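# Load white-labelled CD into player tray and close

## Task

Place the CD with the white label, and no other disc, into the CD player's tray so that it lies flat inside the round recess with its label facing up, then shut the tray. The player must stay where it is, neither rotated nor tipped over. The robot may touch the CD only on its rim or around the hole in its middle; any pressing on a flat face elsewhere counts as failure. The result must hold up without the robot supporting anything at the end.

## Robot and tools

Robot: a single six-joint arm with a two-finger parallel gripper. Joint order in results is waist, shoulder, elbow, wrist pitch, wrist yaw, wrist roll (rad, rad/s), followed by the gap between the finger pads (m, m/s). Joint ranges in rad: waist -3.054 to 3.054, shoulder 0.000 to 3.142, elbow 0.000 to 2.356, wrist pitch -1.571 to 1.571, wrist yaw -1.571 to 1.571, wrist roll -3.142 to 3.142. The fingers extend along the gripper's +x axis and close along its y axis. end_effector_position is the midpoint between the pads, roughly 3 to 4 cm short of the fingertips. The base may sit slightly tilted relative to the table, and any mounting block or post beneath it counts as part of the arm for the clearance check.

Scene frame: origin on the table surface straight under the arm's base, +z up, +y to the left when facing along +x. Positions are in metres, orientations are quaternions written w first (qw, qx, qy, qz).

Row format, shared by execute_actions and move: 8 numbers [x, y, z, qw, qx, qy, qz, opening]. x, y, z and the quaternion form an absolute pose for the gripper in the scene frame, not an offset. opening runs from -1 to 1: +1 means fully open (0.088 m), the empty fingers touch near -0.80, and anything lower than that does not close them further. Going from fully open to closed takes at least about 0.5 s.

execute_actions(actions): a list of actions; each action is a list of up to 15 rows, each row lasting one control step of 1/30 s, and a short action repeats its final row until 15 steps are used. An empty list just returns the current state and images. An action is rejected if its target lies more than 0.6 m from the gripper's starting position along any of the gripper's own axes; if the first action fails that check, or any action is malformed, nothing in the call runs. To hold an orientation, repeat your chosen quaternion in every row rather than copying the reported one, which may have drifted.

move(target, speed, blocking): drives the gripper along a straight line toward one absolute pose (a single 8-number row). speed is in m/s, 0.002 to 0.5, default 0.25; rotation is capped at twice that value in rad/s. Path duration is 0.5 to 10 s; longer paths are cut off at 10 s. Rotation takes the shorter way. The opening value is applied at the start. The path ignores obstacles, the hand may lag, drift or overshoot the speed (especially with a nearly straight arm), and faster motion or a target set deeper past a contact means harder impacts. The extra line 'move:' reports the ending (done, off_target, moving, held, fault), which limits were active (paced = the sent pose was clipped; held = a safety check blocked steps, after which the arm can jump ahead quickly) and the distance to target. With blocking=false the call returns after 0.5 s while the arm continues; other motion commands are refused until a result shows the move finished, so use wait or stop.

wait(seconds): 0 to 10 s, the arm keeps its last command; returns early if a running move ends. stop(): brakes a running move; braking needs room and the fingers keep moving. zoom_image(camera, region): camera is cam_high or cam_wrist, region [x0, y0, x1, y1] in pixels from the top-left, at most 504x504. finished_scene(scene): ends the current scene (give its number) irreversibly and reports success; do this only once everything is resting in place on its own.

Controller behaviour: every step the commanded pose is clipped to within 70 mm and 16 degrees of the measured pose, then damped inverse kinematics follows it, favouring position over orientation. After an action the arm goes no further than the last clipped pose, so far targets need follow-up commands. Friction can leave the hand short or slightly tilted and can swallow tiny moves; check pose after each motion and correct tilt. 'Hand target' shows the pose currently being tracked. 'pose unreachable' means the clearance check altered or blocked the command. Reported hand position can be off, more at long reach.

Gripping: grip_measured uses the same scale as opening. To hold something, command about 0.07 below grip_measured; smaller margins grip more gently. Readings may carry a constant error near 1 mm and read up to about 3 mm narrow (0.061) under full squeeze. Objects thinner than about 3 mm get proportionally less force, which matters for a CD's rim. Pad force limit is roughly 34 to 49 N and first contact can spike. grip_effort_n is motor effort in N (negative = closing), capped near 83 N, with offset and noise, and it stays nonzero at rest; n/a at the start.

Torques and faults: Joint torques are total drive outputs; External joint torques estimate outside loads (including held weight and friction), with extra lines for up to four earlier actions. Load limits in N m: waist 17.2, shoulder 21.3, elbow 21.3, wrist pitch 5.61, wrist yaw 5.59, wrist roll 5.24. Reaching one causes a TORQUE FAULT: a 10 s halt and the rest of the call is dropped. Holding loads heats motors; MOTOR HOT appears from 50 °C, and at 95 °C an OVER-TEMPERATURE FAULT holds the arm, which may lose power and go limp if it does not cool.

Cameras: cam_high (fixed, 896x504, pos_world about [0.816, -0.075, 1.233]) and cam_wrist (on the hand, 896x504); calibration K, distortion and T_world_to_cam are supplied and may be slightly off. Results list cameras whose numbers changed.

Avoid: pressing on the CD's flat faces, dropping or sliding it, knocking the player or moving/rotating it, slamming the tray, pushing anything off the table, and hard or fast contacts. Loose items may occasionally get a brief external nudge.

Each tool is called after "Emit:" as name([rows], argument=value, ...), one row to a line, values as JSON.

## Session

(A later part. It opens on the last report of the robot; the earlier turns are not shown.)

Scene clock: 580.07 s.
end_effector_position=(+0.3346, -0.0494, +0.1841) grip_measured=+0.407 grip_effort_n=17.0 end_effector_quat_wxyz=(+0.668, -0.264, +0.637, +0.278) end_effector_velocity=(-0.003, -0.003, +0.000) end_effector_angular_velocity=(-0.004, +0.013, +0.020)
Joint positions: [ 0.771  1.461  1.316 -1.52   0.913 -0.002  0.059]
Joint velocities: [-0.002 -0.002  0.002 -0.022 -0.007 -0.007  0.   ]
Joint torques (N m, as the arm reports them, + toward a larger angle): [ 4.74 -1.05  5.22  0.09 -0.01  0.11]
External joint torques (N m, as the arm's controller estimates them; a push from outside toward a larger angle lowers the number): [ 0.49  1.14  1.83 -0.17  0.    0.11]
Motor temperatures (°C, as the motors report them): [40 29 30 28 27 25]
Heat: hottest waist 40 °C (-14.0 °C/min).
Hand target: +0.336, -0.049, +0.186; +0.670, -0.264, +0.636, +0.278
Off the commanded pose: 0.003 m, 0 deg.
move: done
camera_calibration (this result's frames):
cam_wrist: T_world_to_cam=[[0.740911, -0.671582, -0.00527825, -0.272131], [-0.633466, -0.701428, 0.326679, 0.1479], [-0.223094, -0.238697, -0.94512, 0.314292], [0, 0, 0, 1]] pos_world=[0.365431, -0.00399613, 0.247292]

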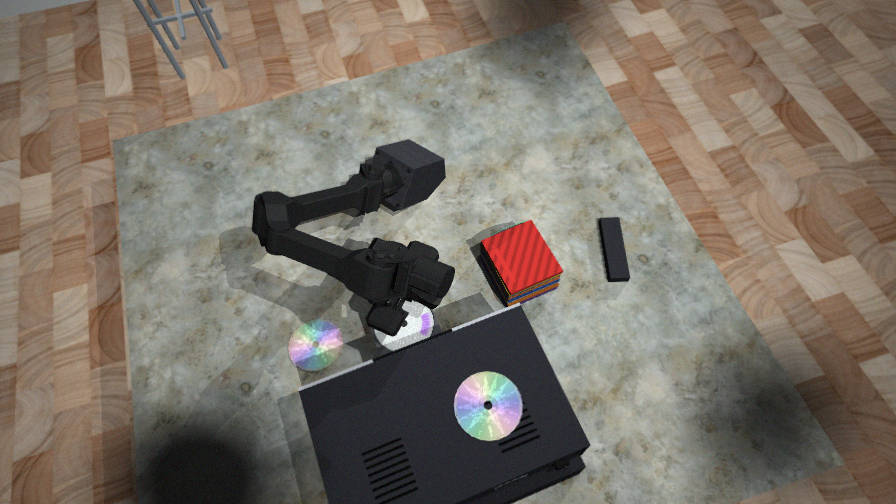

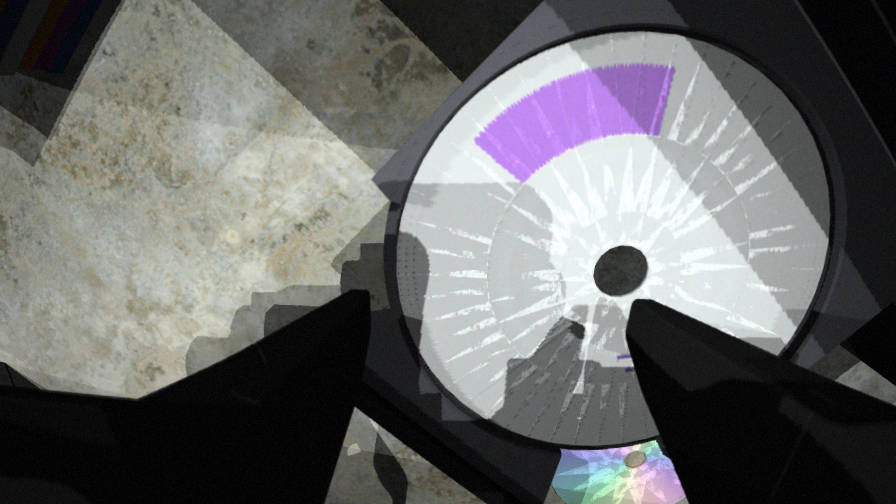

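Emit:
move(target=[0.245,-0.075,0.195,0.853,-0.087,0.492,0.15,-0.8], speed=0.15)

Emit:
move(target=[0.245,-0.075,0.155,0.853,-0.087,0.492,0.15,-0.8], speed=0.08)

Scene clock: 593.33 s.
end_effector_position=(+0.2461, -0.0758, +0.1957) grip_measured=-0.797 grip_effort_n=-19.3 end_effector_quat_wxyz=(+0.853, -0.078, +0.493, +0.150) end_effector_velocity=(-0.006, +0.001, -0.003) end_effector_angular_velocity=(-0.006, +0.020, +0.018)
Joint positions: [ 1.241  0.894  0.788 -1.556  1.141  0.69   0.   ]
Joint velocities: [ 0.012  0.007 -0.007 -0.037 -0.022  0.037  0.   ]
Joint torques (N m, as the arm reports them, + toward a larger angle): [1.4  2.72 2.95 0.58 0.28 0.09]
External joint torques (N m, as the arm's controller estimates them; a push from outside toward a larger angle lowers the number): [ 0.12  0.87 -0.54 -0.14  0.04  0.08]
Motor temperatures (°C, as the motors report them): [39 29 30 28 27 25]
Heat: hottest waist 39 °C (-13.2 °C/min).
Hand target: +0.245, -0.075, +0.195; +0.854, -0.085, +0.492, +0.150
Off the commanded pose: 0.002 m, 1 deg.
move: done
camera_calibration (this result's frames):
cam_wrist: T_world_to_cam=[[0.372814, -0.927901, 0.00299489, -0.154696], [-0.918128, -0.36935, -0.143603, 0.25672], [0.134355, 0.0507874, -0.989631, 0.241912], [0, 0, 0, 1]] pos_world=[0.260872, -0.0610098, 0.276733]

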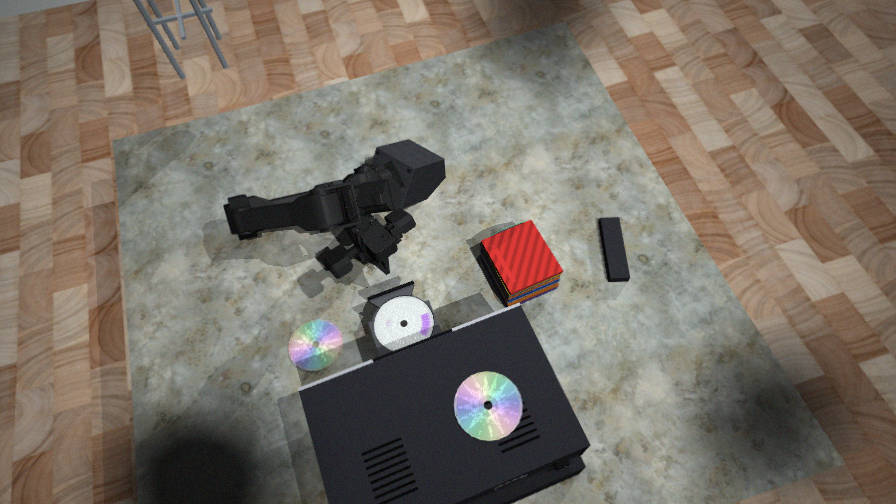

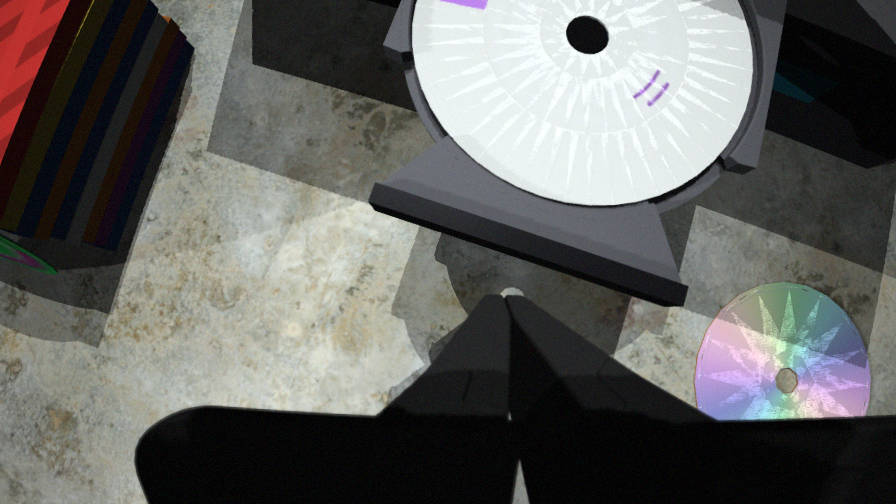

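Scene clock: 594.30 s.
end_effector_position=(+0.2460, -0.0765, +0.1568) grip_measured=-0.797 grip_effort_n=-19.3 end_effector_quat_wxyz=(+0.853, -0.087, +0.493, +0.146) end_effector_velocity=(-0.002, +0.005, -0.004) end_effector_angular_velocity=(+0.017, +0.004, +0.043)
Joint positions: [ 0.946  0.629  0.596 -1.041  1.092  0.026  0.   ]
Joint velocities: [-0.032 -0.032 -0.022  0.051 -0.051 -0.095  0.   ]
Joint torques (N m, as the arm reports them, + toward a larger angle): [ 0.46  1.17  3.06  1.1  -0.16 -0.06]
External joint torques (N m, as the arm's controller estimates them; a push from outside toward a larger angle lowers the number): [-0.3   0.16 -0.55  0.28 -0.16 -0.06]
Motor temperatures (°C, as the motors report them): [39 28 30 28 27 25]
Heat: hottest waist 39 °C (-12.2 °C/min).
Hand target: +0.244, -0.075, +0.155; +0.852, -0.088, +0.494, +0.149
Off the commanded pose: 0.003 m, 0 deg.
move: done
camera_calibration (this result's frames):
cam_wrist: T_world_to_cam=[[0.375344, -0.926618, 0.0222618, -0.15874], [-0.91652, -0.374621, -0.140182, 0.249513], [0.138235, 0.0322129, -0.989876, 0.201176], [0, 0, 0, 1]] pos_world=[0.260456, -0.0600994, 0.23765]

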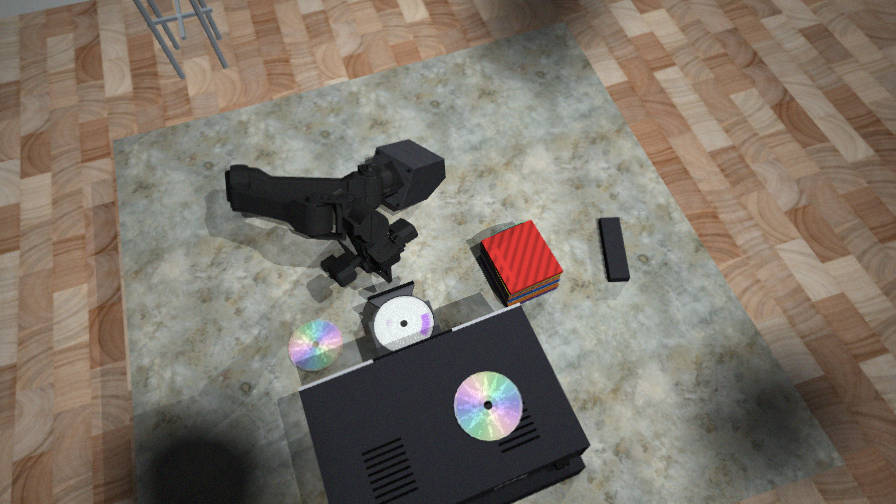

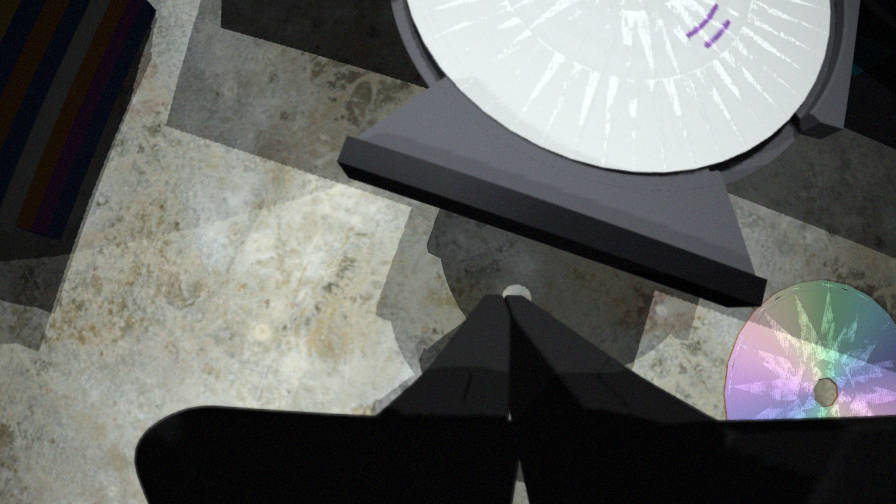

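Emit:
move(target=[0.255,-0.08,0.15,0.853,-0.087,0.492,0.15,-0.8], speed=0.04)

Emit:
move(target=[0.285,-0.08,0.151,0.853,-0.087,0.492,0.15,-0.8], speed=0.015)

Scene clock: 601.73 s.
end_effector_position=(+0.2563, -0.0814, +0.1521) grip_measured=-0.797 grip_effort_n=-18.8 end_effector_quat_wxyz=(+0.854, -0.086, +0.492, +0.147) end_effector_velocity=(-0.001, -0.000, -0.004) end_effector_angular_velocity=(-0.009, +0.006, +0.019)
Joint positions: [ 0.818  0.583  0.582 -0.879  1.017 -0.195  0.   ]
Joint velocities: [-0.032 -0.012 -0.012  0.022 -0.022 -0.051  0.   ]
Joint torques (N m, as the arm reports them, + toward a larger angle): [ 0.37  0.77  3.18  1.02 -0.22 -0.04]
External joint torques (N m, as the arm's controller estimates them; a push from outside toward a larger angle lowers the number): [-0.32  0.17 -0.46  0.2  -0.13 -0.04]
Motor temperatures (°C, as the motors report them): [37 28 30 28 27 25]
Heat: hottest waist 37 °C (-11.1 °C/min).
Hand target: +0.255, -0.080, +0.150; +0.853, -0.087, +0.493, +0.150
Off the commanded pose: 0.003 m, 0 deg.
move: done
camera_calibration (this result's frames):
cam_wrist: T_world_to_cam=[[0.376258, -0.926307, 0.0196019, -0.16682], [-0.915795, -0.375031, -0.143775, 0.25672], [0.140531, 0.0361451, -0.989416, 0.194853], [0, 0, 0, 1]] pos_world=[0.270487, -0.0652921, 0.232971]

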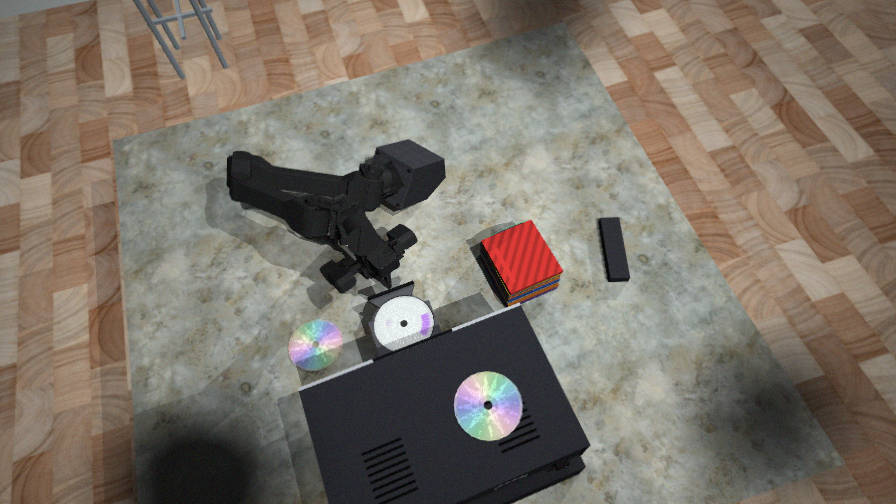

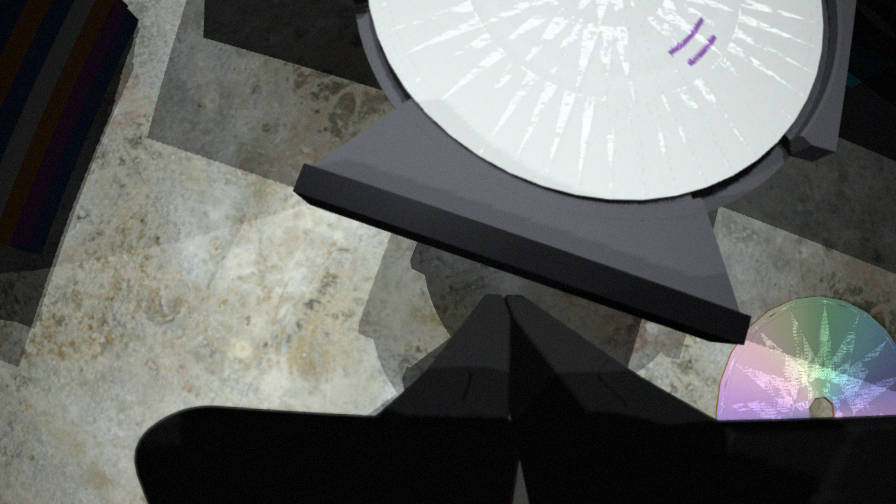

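Scene clock: 603.87 s.
end_effector_position=(+0.2803, -0.0786, +0.1480) grip_measured=-0.797 grip_effort_n=-18.4 end_effector_quat_wxyz=(+0.850, -0.093, +0.496, +0.152) end_effector_velocity=(-0.002, +0.001, -0.003) end_effector_angular_velocity=(-0.016, +0.012, +0.029)
Joint positions: [ 0.69   0.665  0.605 -0.706  0.931 -0.359  0.   ]
Joint velocities: [-0.012  0.007 -0.002 -0.007 -0.007 -0.022  0.   ]
Joint torques (N m, as the arm reports them, + toward a larger angle): [ 0.77  0.84  6.2   1.47 -0.33 -0.13]
External joint torques (N m, as the arm's controller estimates them; a push from outside toward a larger angle lowers the number): [-0.31  1.01  2.39  0.68 -0.18 -0.13]
Motor temperatures (°C, as the motors report them): [37 28 30 29 27 25]
Heat: hottest waist 37 °C (-10.1 °C/min).
Hand target: +0.285, -0.080, +0.151; +0.853, -0.087, +0.493, +0.150
Off the commanded pose: 0.006 m, 1 deg.
move: done
camera_calibration (this result's frames):
cam_wrist: T_world_to_cam=[[0.390865, -0.920095, 0.0254872, -0.177643], [-0.911242, -0.390714, -0.130309, 0.274696], [0.129855, 0.0277083, -0.991146, 0.189938], [0, 0, 0, 1]] pos_world=[0.295084, -0.0613837, 0.228579]

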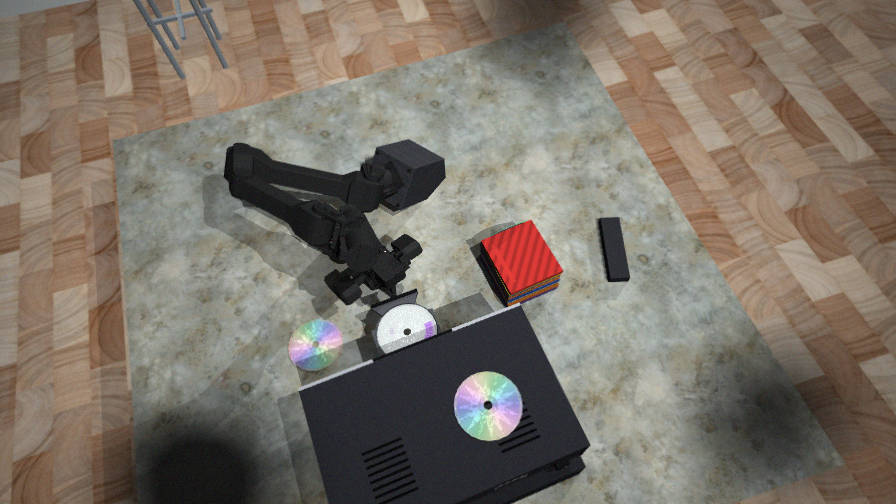

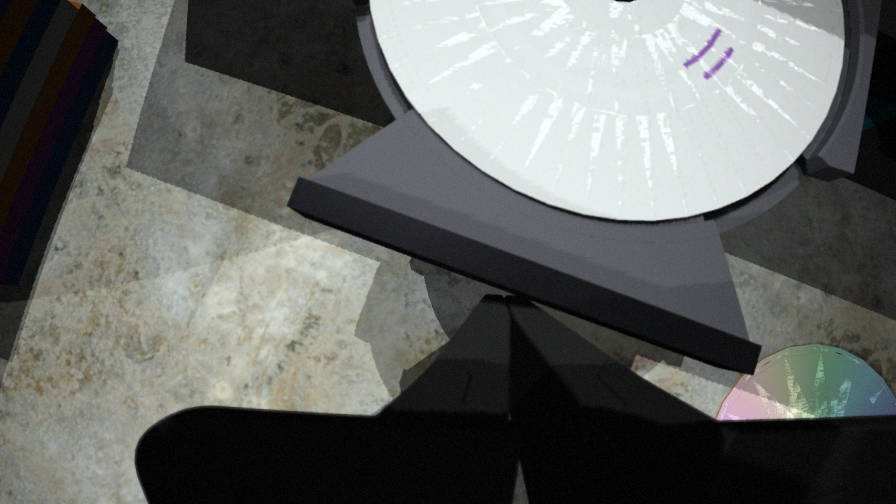

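Emit:
move(target=[0.39,-0.074,0.152,0.92,-0.033,0.381,0.0805,-0.8], speed=0.04)

Scene clock: 620.27 s.
end_effector_position=(+0.3828, -0.0718, +0.1466) grip_measured=-0.797 grip_effort_n=-17.0 end_effector_quat_wxyz=(+0.915, -0.038, +0.393, +0.082) end_effector_velocity=(+0.001, +0.001, -0.002) end_effector_angular_velocity=(-0.002, -0.004, -0.001)
Joint positions: [ 0.46   0.917  0.593  0.069  0.693 -0.661  0.   ]
Joint velocities: [-0.007  0.007 -0.007  0.022 -0.007 -0.007  0.   ]
Joint torques (N m, as the arm reports them, + toward a larger angle): [ 2.42 -0.99  7.03  1.65 -0.74 -0.11]
External joint torques (N m, as the arm's controller estimates them; a push from outside toward a larger angle lowers the number): [ 0.08  1.2   3.    0.69 -0.42 -0.12]
Motor temperatures (°C, as the motors report them): [35 27 31 31 27 25]
Heat: hottest waist 35 °C (-8.0 °C/min).
Hand target: +0.389, -0.074, +0.152; +0.920, -0.032, +0.383, +0.081
Off the commanded pose: 0.009 m, 2 deg.
move: off_target
camera_calibration (this result's frames):
cam_wrist: T_world_to_cam=[[0.216274, -0.975804, 0.0321351, -0.149619], [-0.904918, -0.212702, -0.368621, 0.415879], [0.366537, 0.0506434, -0.929024, 0.0769612], [0, 0, 0, 1]] pos_world=[0.380486, -0.0614378, 0.229609]

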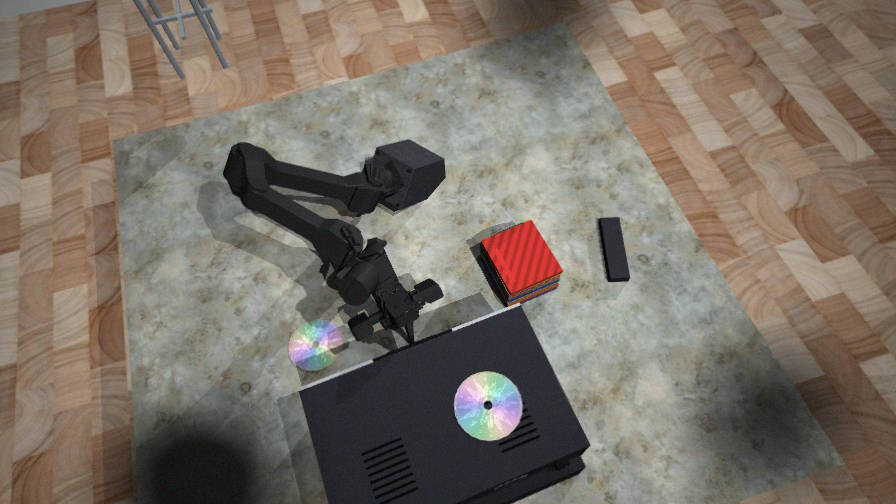

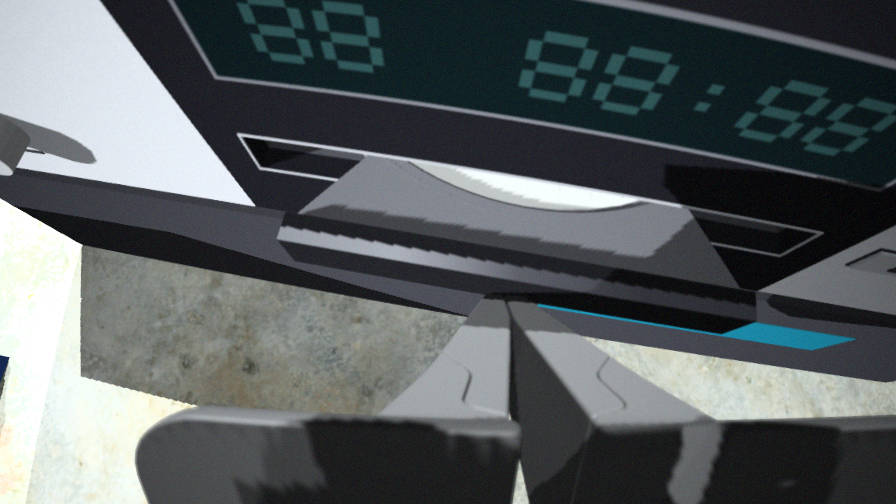

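Emit:
move(target=[0.378,-0.074,0.157,0.92,-0.033,0.381,0.0805,-0.8], speed=0.03)

Emit:
move(target=[0.409,-0.073,0.157,0.92,-0.033,0.381,0.0805,-0.8], speed=0.02)

Scene clock: 626.53 s.
end_effector_position=(+0.3809, -0.0756, +0.1580) grip_measured=-0.797 grip_effort_n=-17.4 end_effector_quat_wxyz=(+0.921, -0.032, +0.380, +0.079) end_effector_velocity=(-0.005, +0.001, -0.004) end_effector_angular_velocity=(-0.006, +0.019, +0.007)
Joint positions: [ 0.491  0.876  0.592  0.055  0.707 -0.662  0.   ]
Joint velocities: [-0.002 -0.007 -0.007 -0.022  0.007  0.007  0.   ]
Joint torques (N m, as the arm reports them, + toward a larger angle): [ 2.36 -1.75  3.58  0.87 -0.14  0.1 ]
External joint torques (N m, as the arm's controller estimates them; a push from outside toward a larger angle lowers the number): [ 0.19  0.22 -0.54 -0.1   0.18  0.09]
Motor temperatures (°C, as the motors report them): [35 27 32 31 27 25]
Heat: hottest waist 35 °C (-6.0 °C/min).
Hand target: +0.378, -0.074, +0.157; +0.920, -0.033, +0.381, +0.081
Off the commanded pose: 0.003 m, 0 deg.
move: done
camera_calibration (this result's frames):
cam_wrist: T_world_to_cam=[[0.206206, -0.978124, 0.0274514, -0.148794], [-0.89607, -0.200029, -0.396292, 0.419442], [0.393113, 0.0571192, -0.917714, 0.0770501], [0, 0, 0, 1]] pos_world=[0.376242, -0.0660387, 0.241016]

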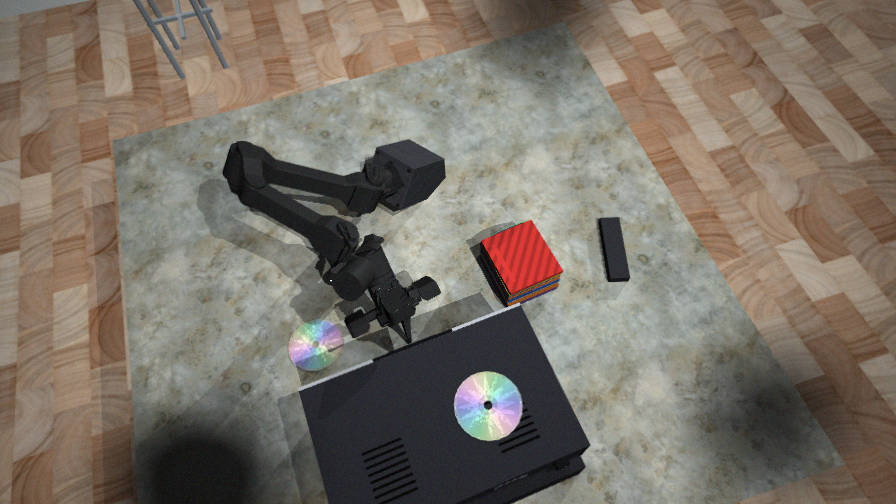

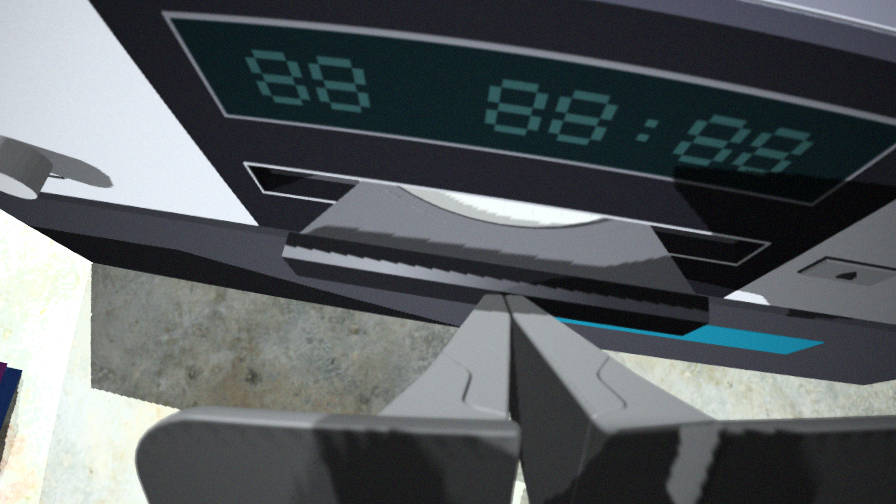

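Scene clock: 628.20 s.
end_effector_position=(+0.4042, -0.0715, +0.1551) grip_measured=-0.797 grip_effort_n=-17.4 end_effector_quat_wxyz=(+0.918, -0.036, +0.385, +0.082) end_effector_velocity=(+0.002, +0.003, +0.000) end_effector_angular_velocity=(+0.011, -0.003, +0.002)
Joint positions: [ 0.466  0.989  0.67   0.079  0.69  -0.666  0.   ]
Joint velocities: [ 0.002  0.012  0.002  0.007 -0.007  0.007  0.   ]
Joint torques (N m, as the arm reports them, + toward a larger angle): [ 2.29 -0.96  6.56  1.52 -0.62 -0.08]
External joint torques (N m, as the arm's controller estimates them; a push from outside toward a larger angle lowers the number): [-0.43  1.51  2.51  0.56 -0.29 -0.09]
Motor temperatures (°C, as the motors report them): [35 27 32 31 27 25]
Heat: hottest waist 35 °C (-6.0 °C/min).
Hand target: +0.409, -0.073, +0.157; +0.920, -0.033, +0.381, +0.080
Off the commanded pose: 0.005 m, 1 deg.
move: done
camera_calibration (this result's frames):
cam_wrist: T_world_to_cam=[[0.213398, -0.976488, 0.030536, -0.152862], [-0.899447, -0.208572, -0.384048, 0.438865], [0.381387, 0.0544895, -0.922808, 0.0703729], [0, 0, 0, 1]] pos_world=[0.400517, -0.0615679, 0.238154]

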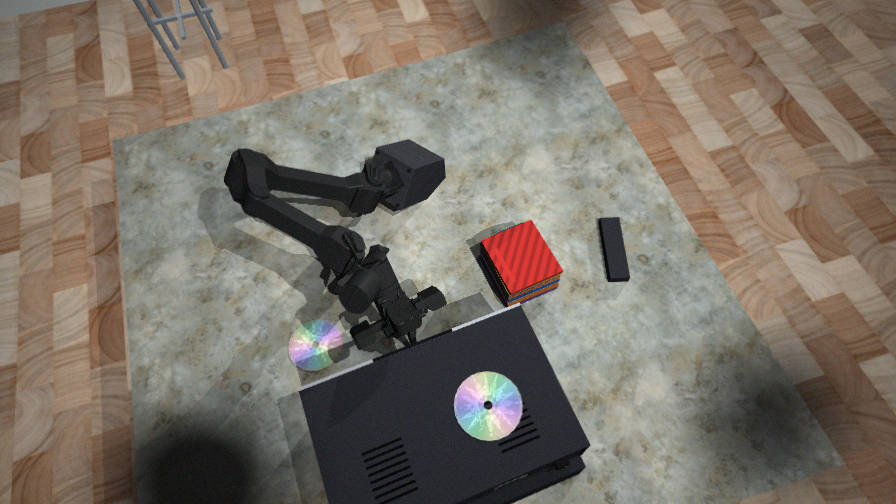

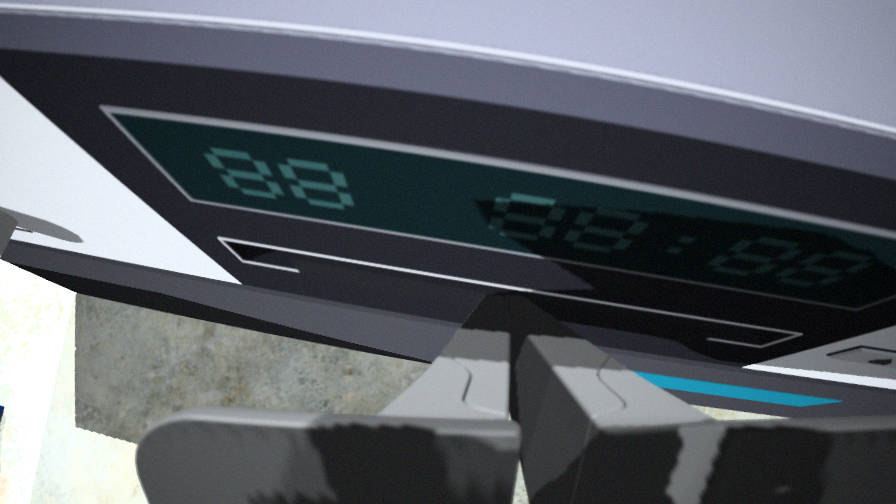

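Lip probably goes flush; re-push lower.

Emit:
move(target=[0.397,-0.073,0.15,0.92,-0.033,0.381,0.0805,-0.8], speed=0.03)

Emit:
move(target=[0.414,-0.073,0.1525,0.92,-0.033,0.381,0.0805,-0.8], speed=0.015)

Emit:
move(target=[0.418,-0.073,0.1525,0.92,-0.033,0.381,0.0805,-0.8], speed=0.01)

Emit:
move(target=[0.36,-0.073,0.15,0.92,-0.033,0.381,0.0805,-0.8], speed=0.1)

Scene clock: 634.57 s.
end_effector_position=(+0.3989, -0.0732, +0.1512) grip_measured=-0.797 grip_effort_n=-17.9 end_effector_quat_wxyz=(+0.920, -0.032, +0.382, +0.079) end_effector_velocity=(-0.003, +0.003, -0.003) end_effector_angular_velocity=(+0.003, -0.000, +0.022)
Joint positions: [ 0.448  0.964  0.637  0.1    0.669 -0.671  0.   ]
Joint velocities: [-0.007 -0.007 -0.012 -0.007 -0.022 -0.007  0.   ]
Joint torques (N m, as the arm reports them, + toward a larger angle): [ 2.23 -2.45  3.58  1.26 -0.49 -0.07]
External joint torques (N m, as the arm's controller estimates them; a push from outside toward a larger angle lowers the number): [-0.35  0.   -0.47  0.28 -0.15 -0.08]
Motor temperatures (°C, as the motors report them): [35 27 32 32 27 25]
Heat: hottest waist 35 °C (-5.1 °C/min).
Hand target: +0.397, -0.073, +0.150; +0.920, -0.033, +0.381, +0.081
Off the commanded pose: 0.002 m, 0 deg.
move: done
camera_calibration (this result's frames):
cam_wrist: T_world_to_cam=[[0.20689, -0.977982, 0.0273601, -0.150309], [-0.897827, -0.200896, -0.391852, 0.433379], [0.388721, 0.0565056, -0.919621, 0.0656106], [0, 0, 0, 1]] pos_world=[0.394692, -0.0636429, 0.23427]

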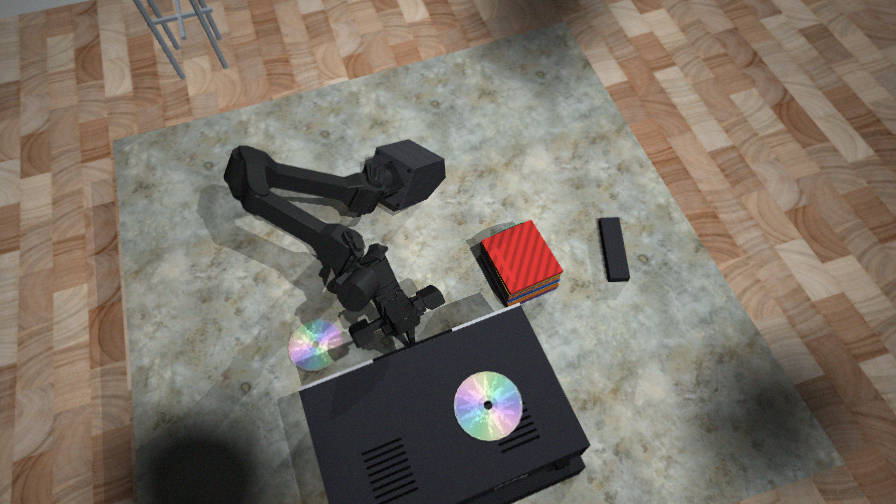

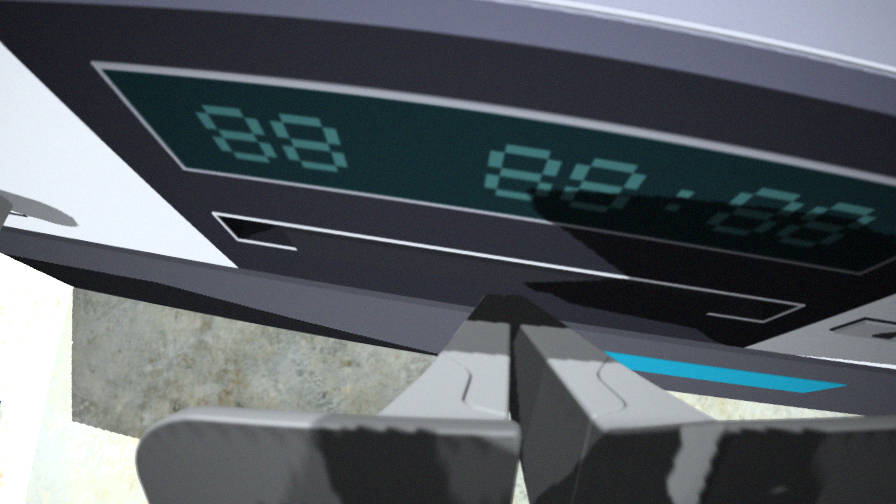

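Scene clock: 635.80 s.
end_effector_position=(+0.4060, -0.0707, +0.1490) grip_measured=-0.797 grip_effort_n=-17.9 end_effector_quat_wxyz=(+0.917, -0.037, +0.388, +0.083) end_effector_velocity=(+0.000, -0.001, -0.001) end_effector_angular_velocity=(-0.009, -0.003, -0.010)
Joint positions: [ 0.443  1.006  0.668  0.095  0.669 -0.673  0.   ]
Joint velocities: [-0.002  0.002 -0.007  0.022  0.007 -0.007  0.   ]
Joint torques (N m, as the arm reports them, + toward a larger angle): [ 2.39 -0.45  7.76  1.69 -0.64 -0.09]
External joint torques (N m, as the arm's controller estimates them; a push from outside toward a larger angle lowers the number): [-0.38  2.24  3.65  0.7  -0.31 -0.1 ]
Motor temperatures (°C, as the motors report them): [34 27 32 32 27 25]
Heat: hottest waist 34 °C (-6.1 °C/min).
Hand target: +0.414, -0.073, +0.153; +0.920, -0.033, +0.381, +0.080
Off the commanded pose: 0.009 m, 1 deg.
move: off_target
camera_calibration (this result's frames):
cam_wrist: T_world_to_cam=[[0.217449, -0.975573, 0.0311861, -0.153941], [-0.900568, -0.212847, -0.379042, 0.437773], [0.376421, 0.0543369, -0.924854, 0.0662736], [0, 0, 0, 1]] pos_world=[0.402772, -0.0606031, 0.232028]

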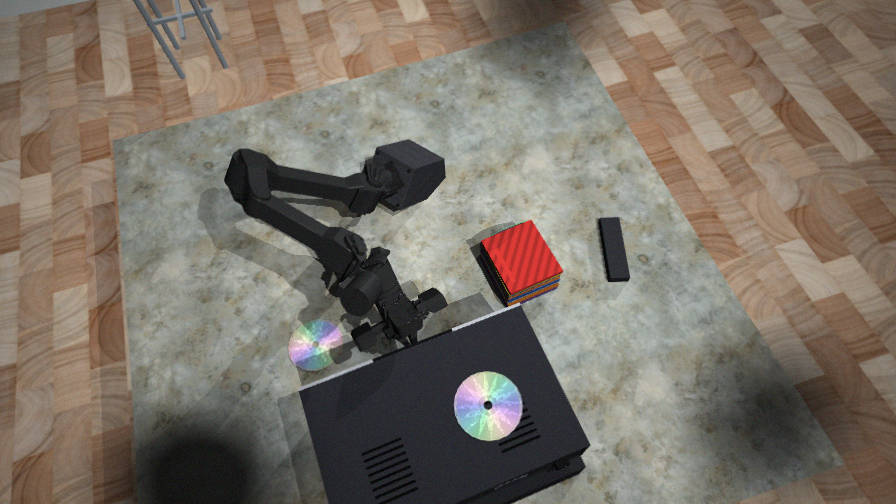

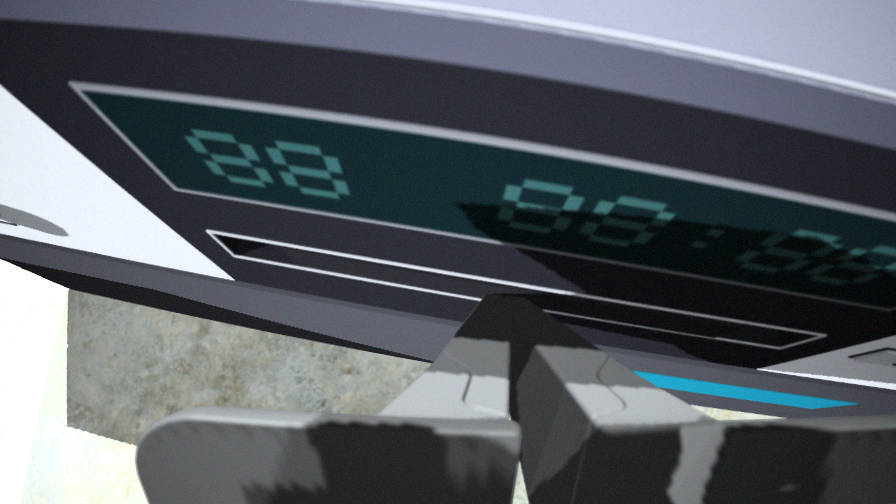

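Scene clock: 637.30 s.
end_effector_position=(+0.4068, -0.0695, +0.1461) grip_measured=-0.797 grip_effort_n=-17.4 end_effector_quat_wxyz=(+0.915, -0.041, +0.393, +0.085) end_effector_velocity=(-0.001, -0.000, -0.002) end_effector_angular_velocity=(-0.005, +0.004, +0.011)
Joint positions: [ 0.439  1.019  0.674  0.091  0.671 -0.673  0.   ]
Joint velocities: [-0.007 -0.002 -0.002 -0.007 -0.007 -0.007  0.   ]
Joint torques (N m, as the arm reports them, + toward a larger angle): [ 2.49 -0.47  8.76  2.1  -0.81 -0.11]
External joint torques (N m, as the arm's controller estimates them; a push from outside toward a larger angle lowers the number): [-0.33  2.27  4.72  1.14 -0.49 -0.11]
Motor temperatures (°C, as the motors report them): [34 27 32 32 28 25]
Heat: hottest waist 34 °C (-6.0 °C/min).
Hand target: +0.417, -0.073, +0.153; +0.920, -0.033, +0.381, +0.080
Off the commanded pose: 0.013 m, 2 deg.
move: off_target
camera_calibration (this result's frames):
cam_wrist: T_world_to_cam=[[0.224071, -0.973941, 0.0350824, -0.15596], [-0.90346, -0.221085, -0.367262, 0.436458], [0.365448, 0.0505973, -0.929456, 0.0681143], [0, 0, 0, 1]] pos_world=[0.404376, -0.058848, 0.229075]

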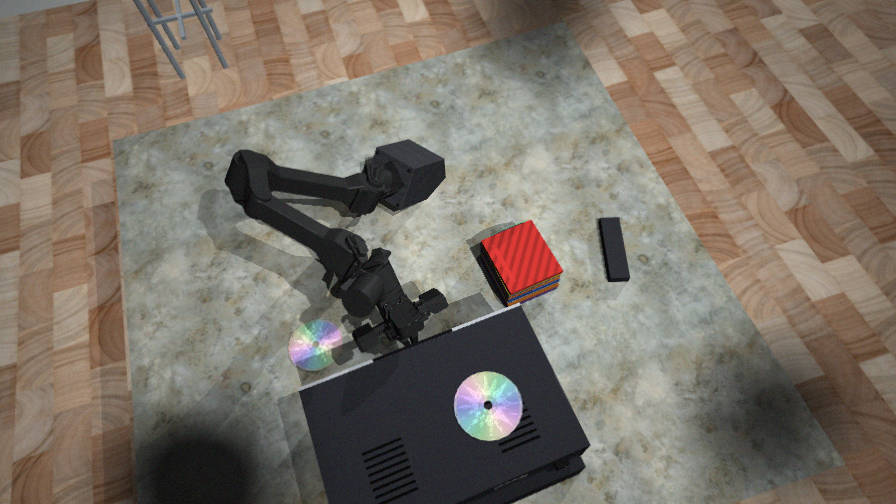

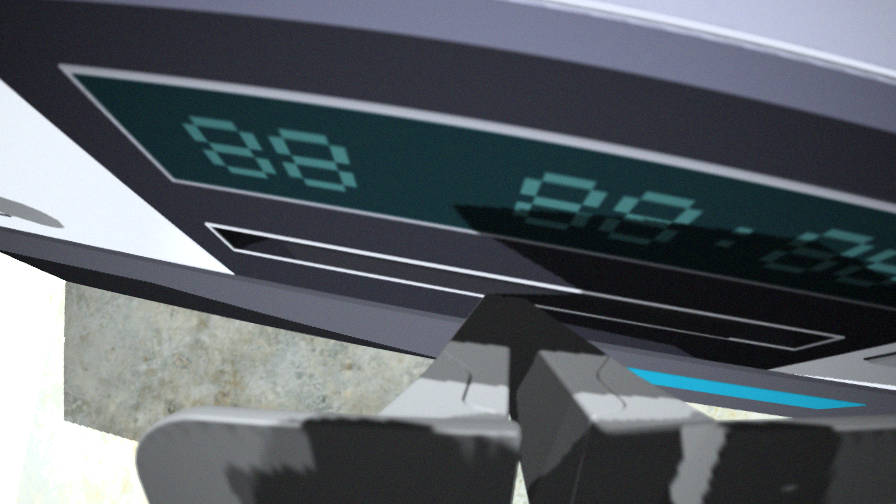

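Scene clock: 638.20 s.
end_effector_position=(+0.3628, -0.0746, +0.1510) grip_measured=-0.797 grip_effort_n=-17.4 end_effector_quat_wxyz=(+0.921, -0.032, +0.379, +0.079) end_effector_velocity=(-0.002, +0.001, +0.000) end_effector_angular_velocity=(-0.010, -0.007, +0.023)
Joint positions: [ 0.486  0.804  0.517  0.059  0.702 -0.664  0.   ]
Joint velocities: [ 0.002 -0.012 -0.007 -0.007 -0.007 -0.022  0.   ]
Joint torques (N m, as the arm reports them, + toward a larger angle): [ 2.27 -1.65  3.65  0.87 -0.13  0.14]
External joint torques (N m, as the arm's controller estimates them; a push from outside toward a larger angle lowers the number): [ 0.37  0.06 -0.48 -0.11  0.21  0.13]
Motor temperatures (°C, as the motors report them): [34 27 32 32 28 25]
Heat: hottest waist 34 °C (-6.0 °C/min).
Hand target: +0.360, -0.073, +0.150; +0.920, -0.033, +0.381, +0.081
Off the commanded pose: 0.003 m, 0 deg.
move: done
camera_calibration (this result's frames):
cam_wrist: T_world_to_cam=[[0.206683, -0.978009, 0.02794, -0.144157], [-0.895862, -0.200649, -0.396448, 0.400608], [0.393335, 0.0569088, -0.917632, 0.0775832], [0, 0, 0, 1]] pos_world=[0.358168, -0.06502, 0.234041]

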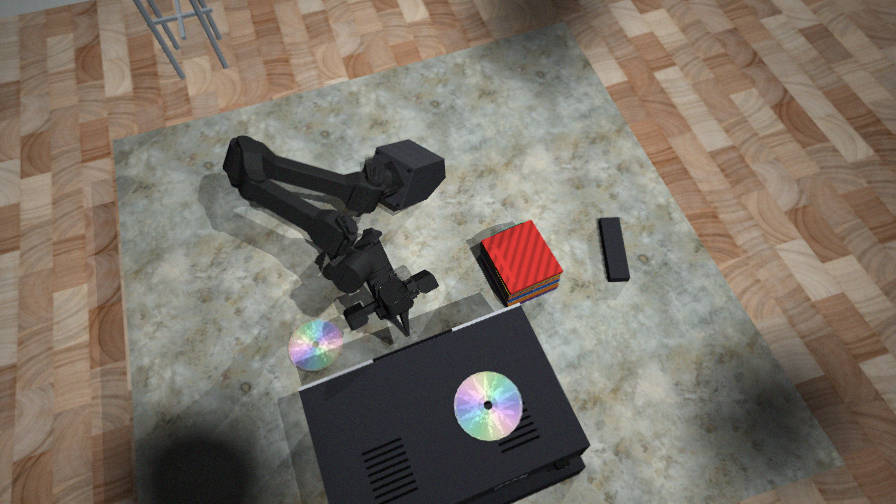

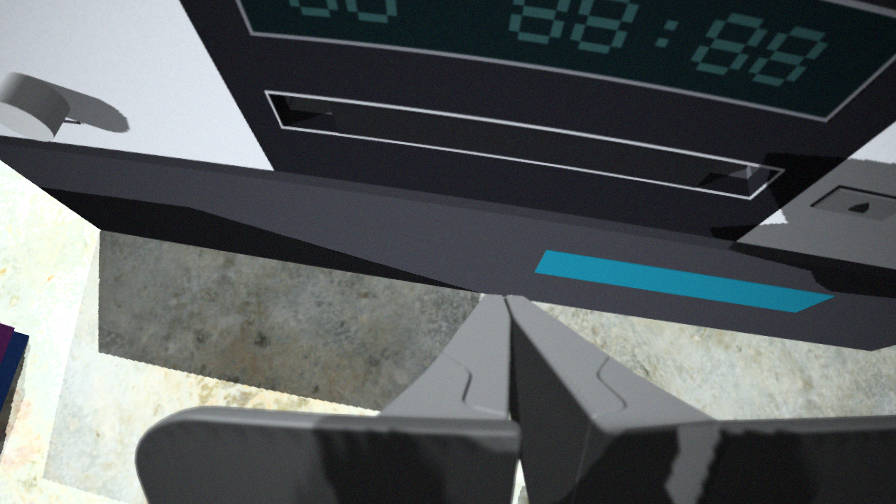

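Emit:
finished_scene(scene=1)

The scene is finished: the task was done.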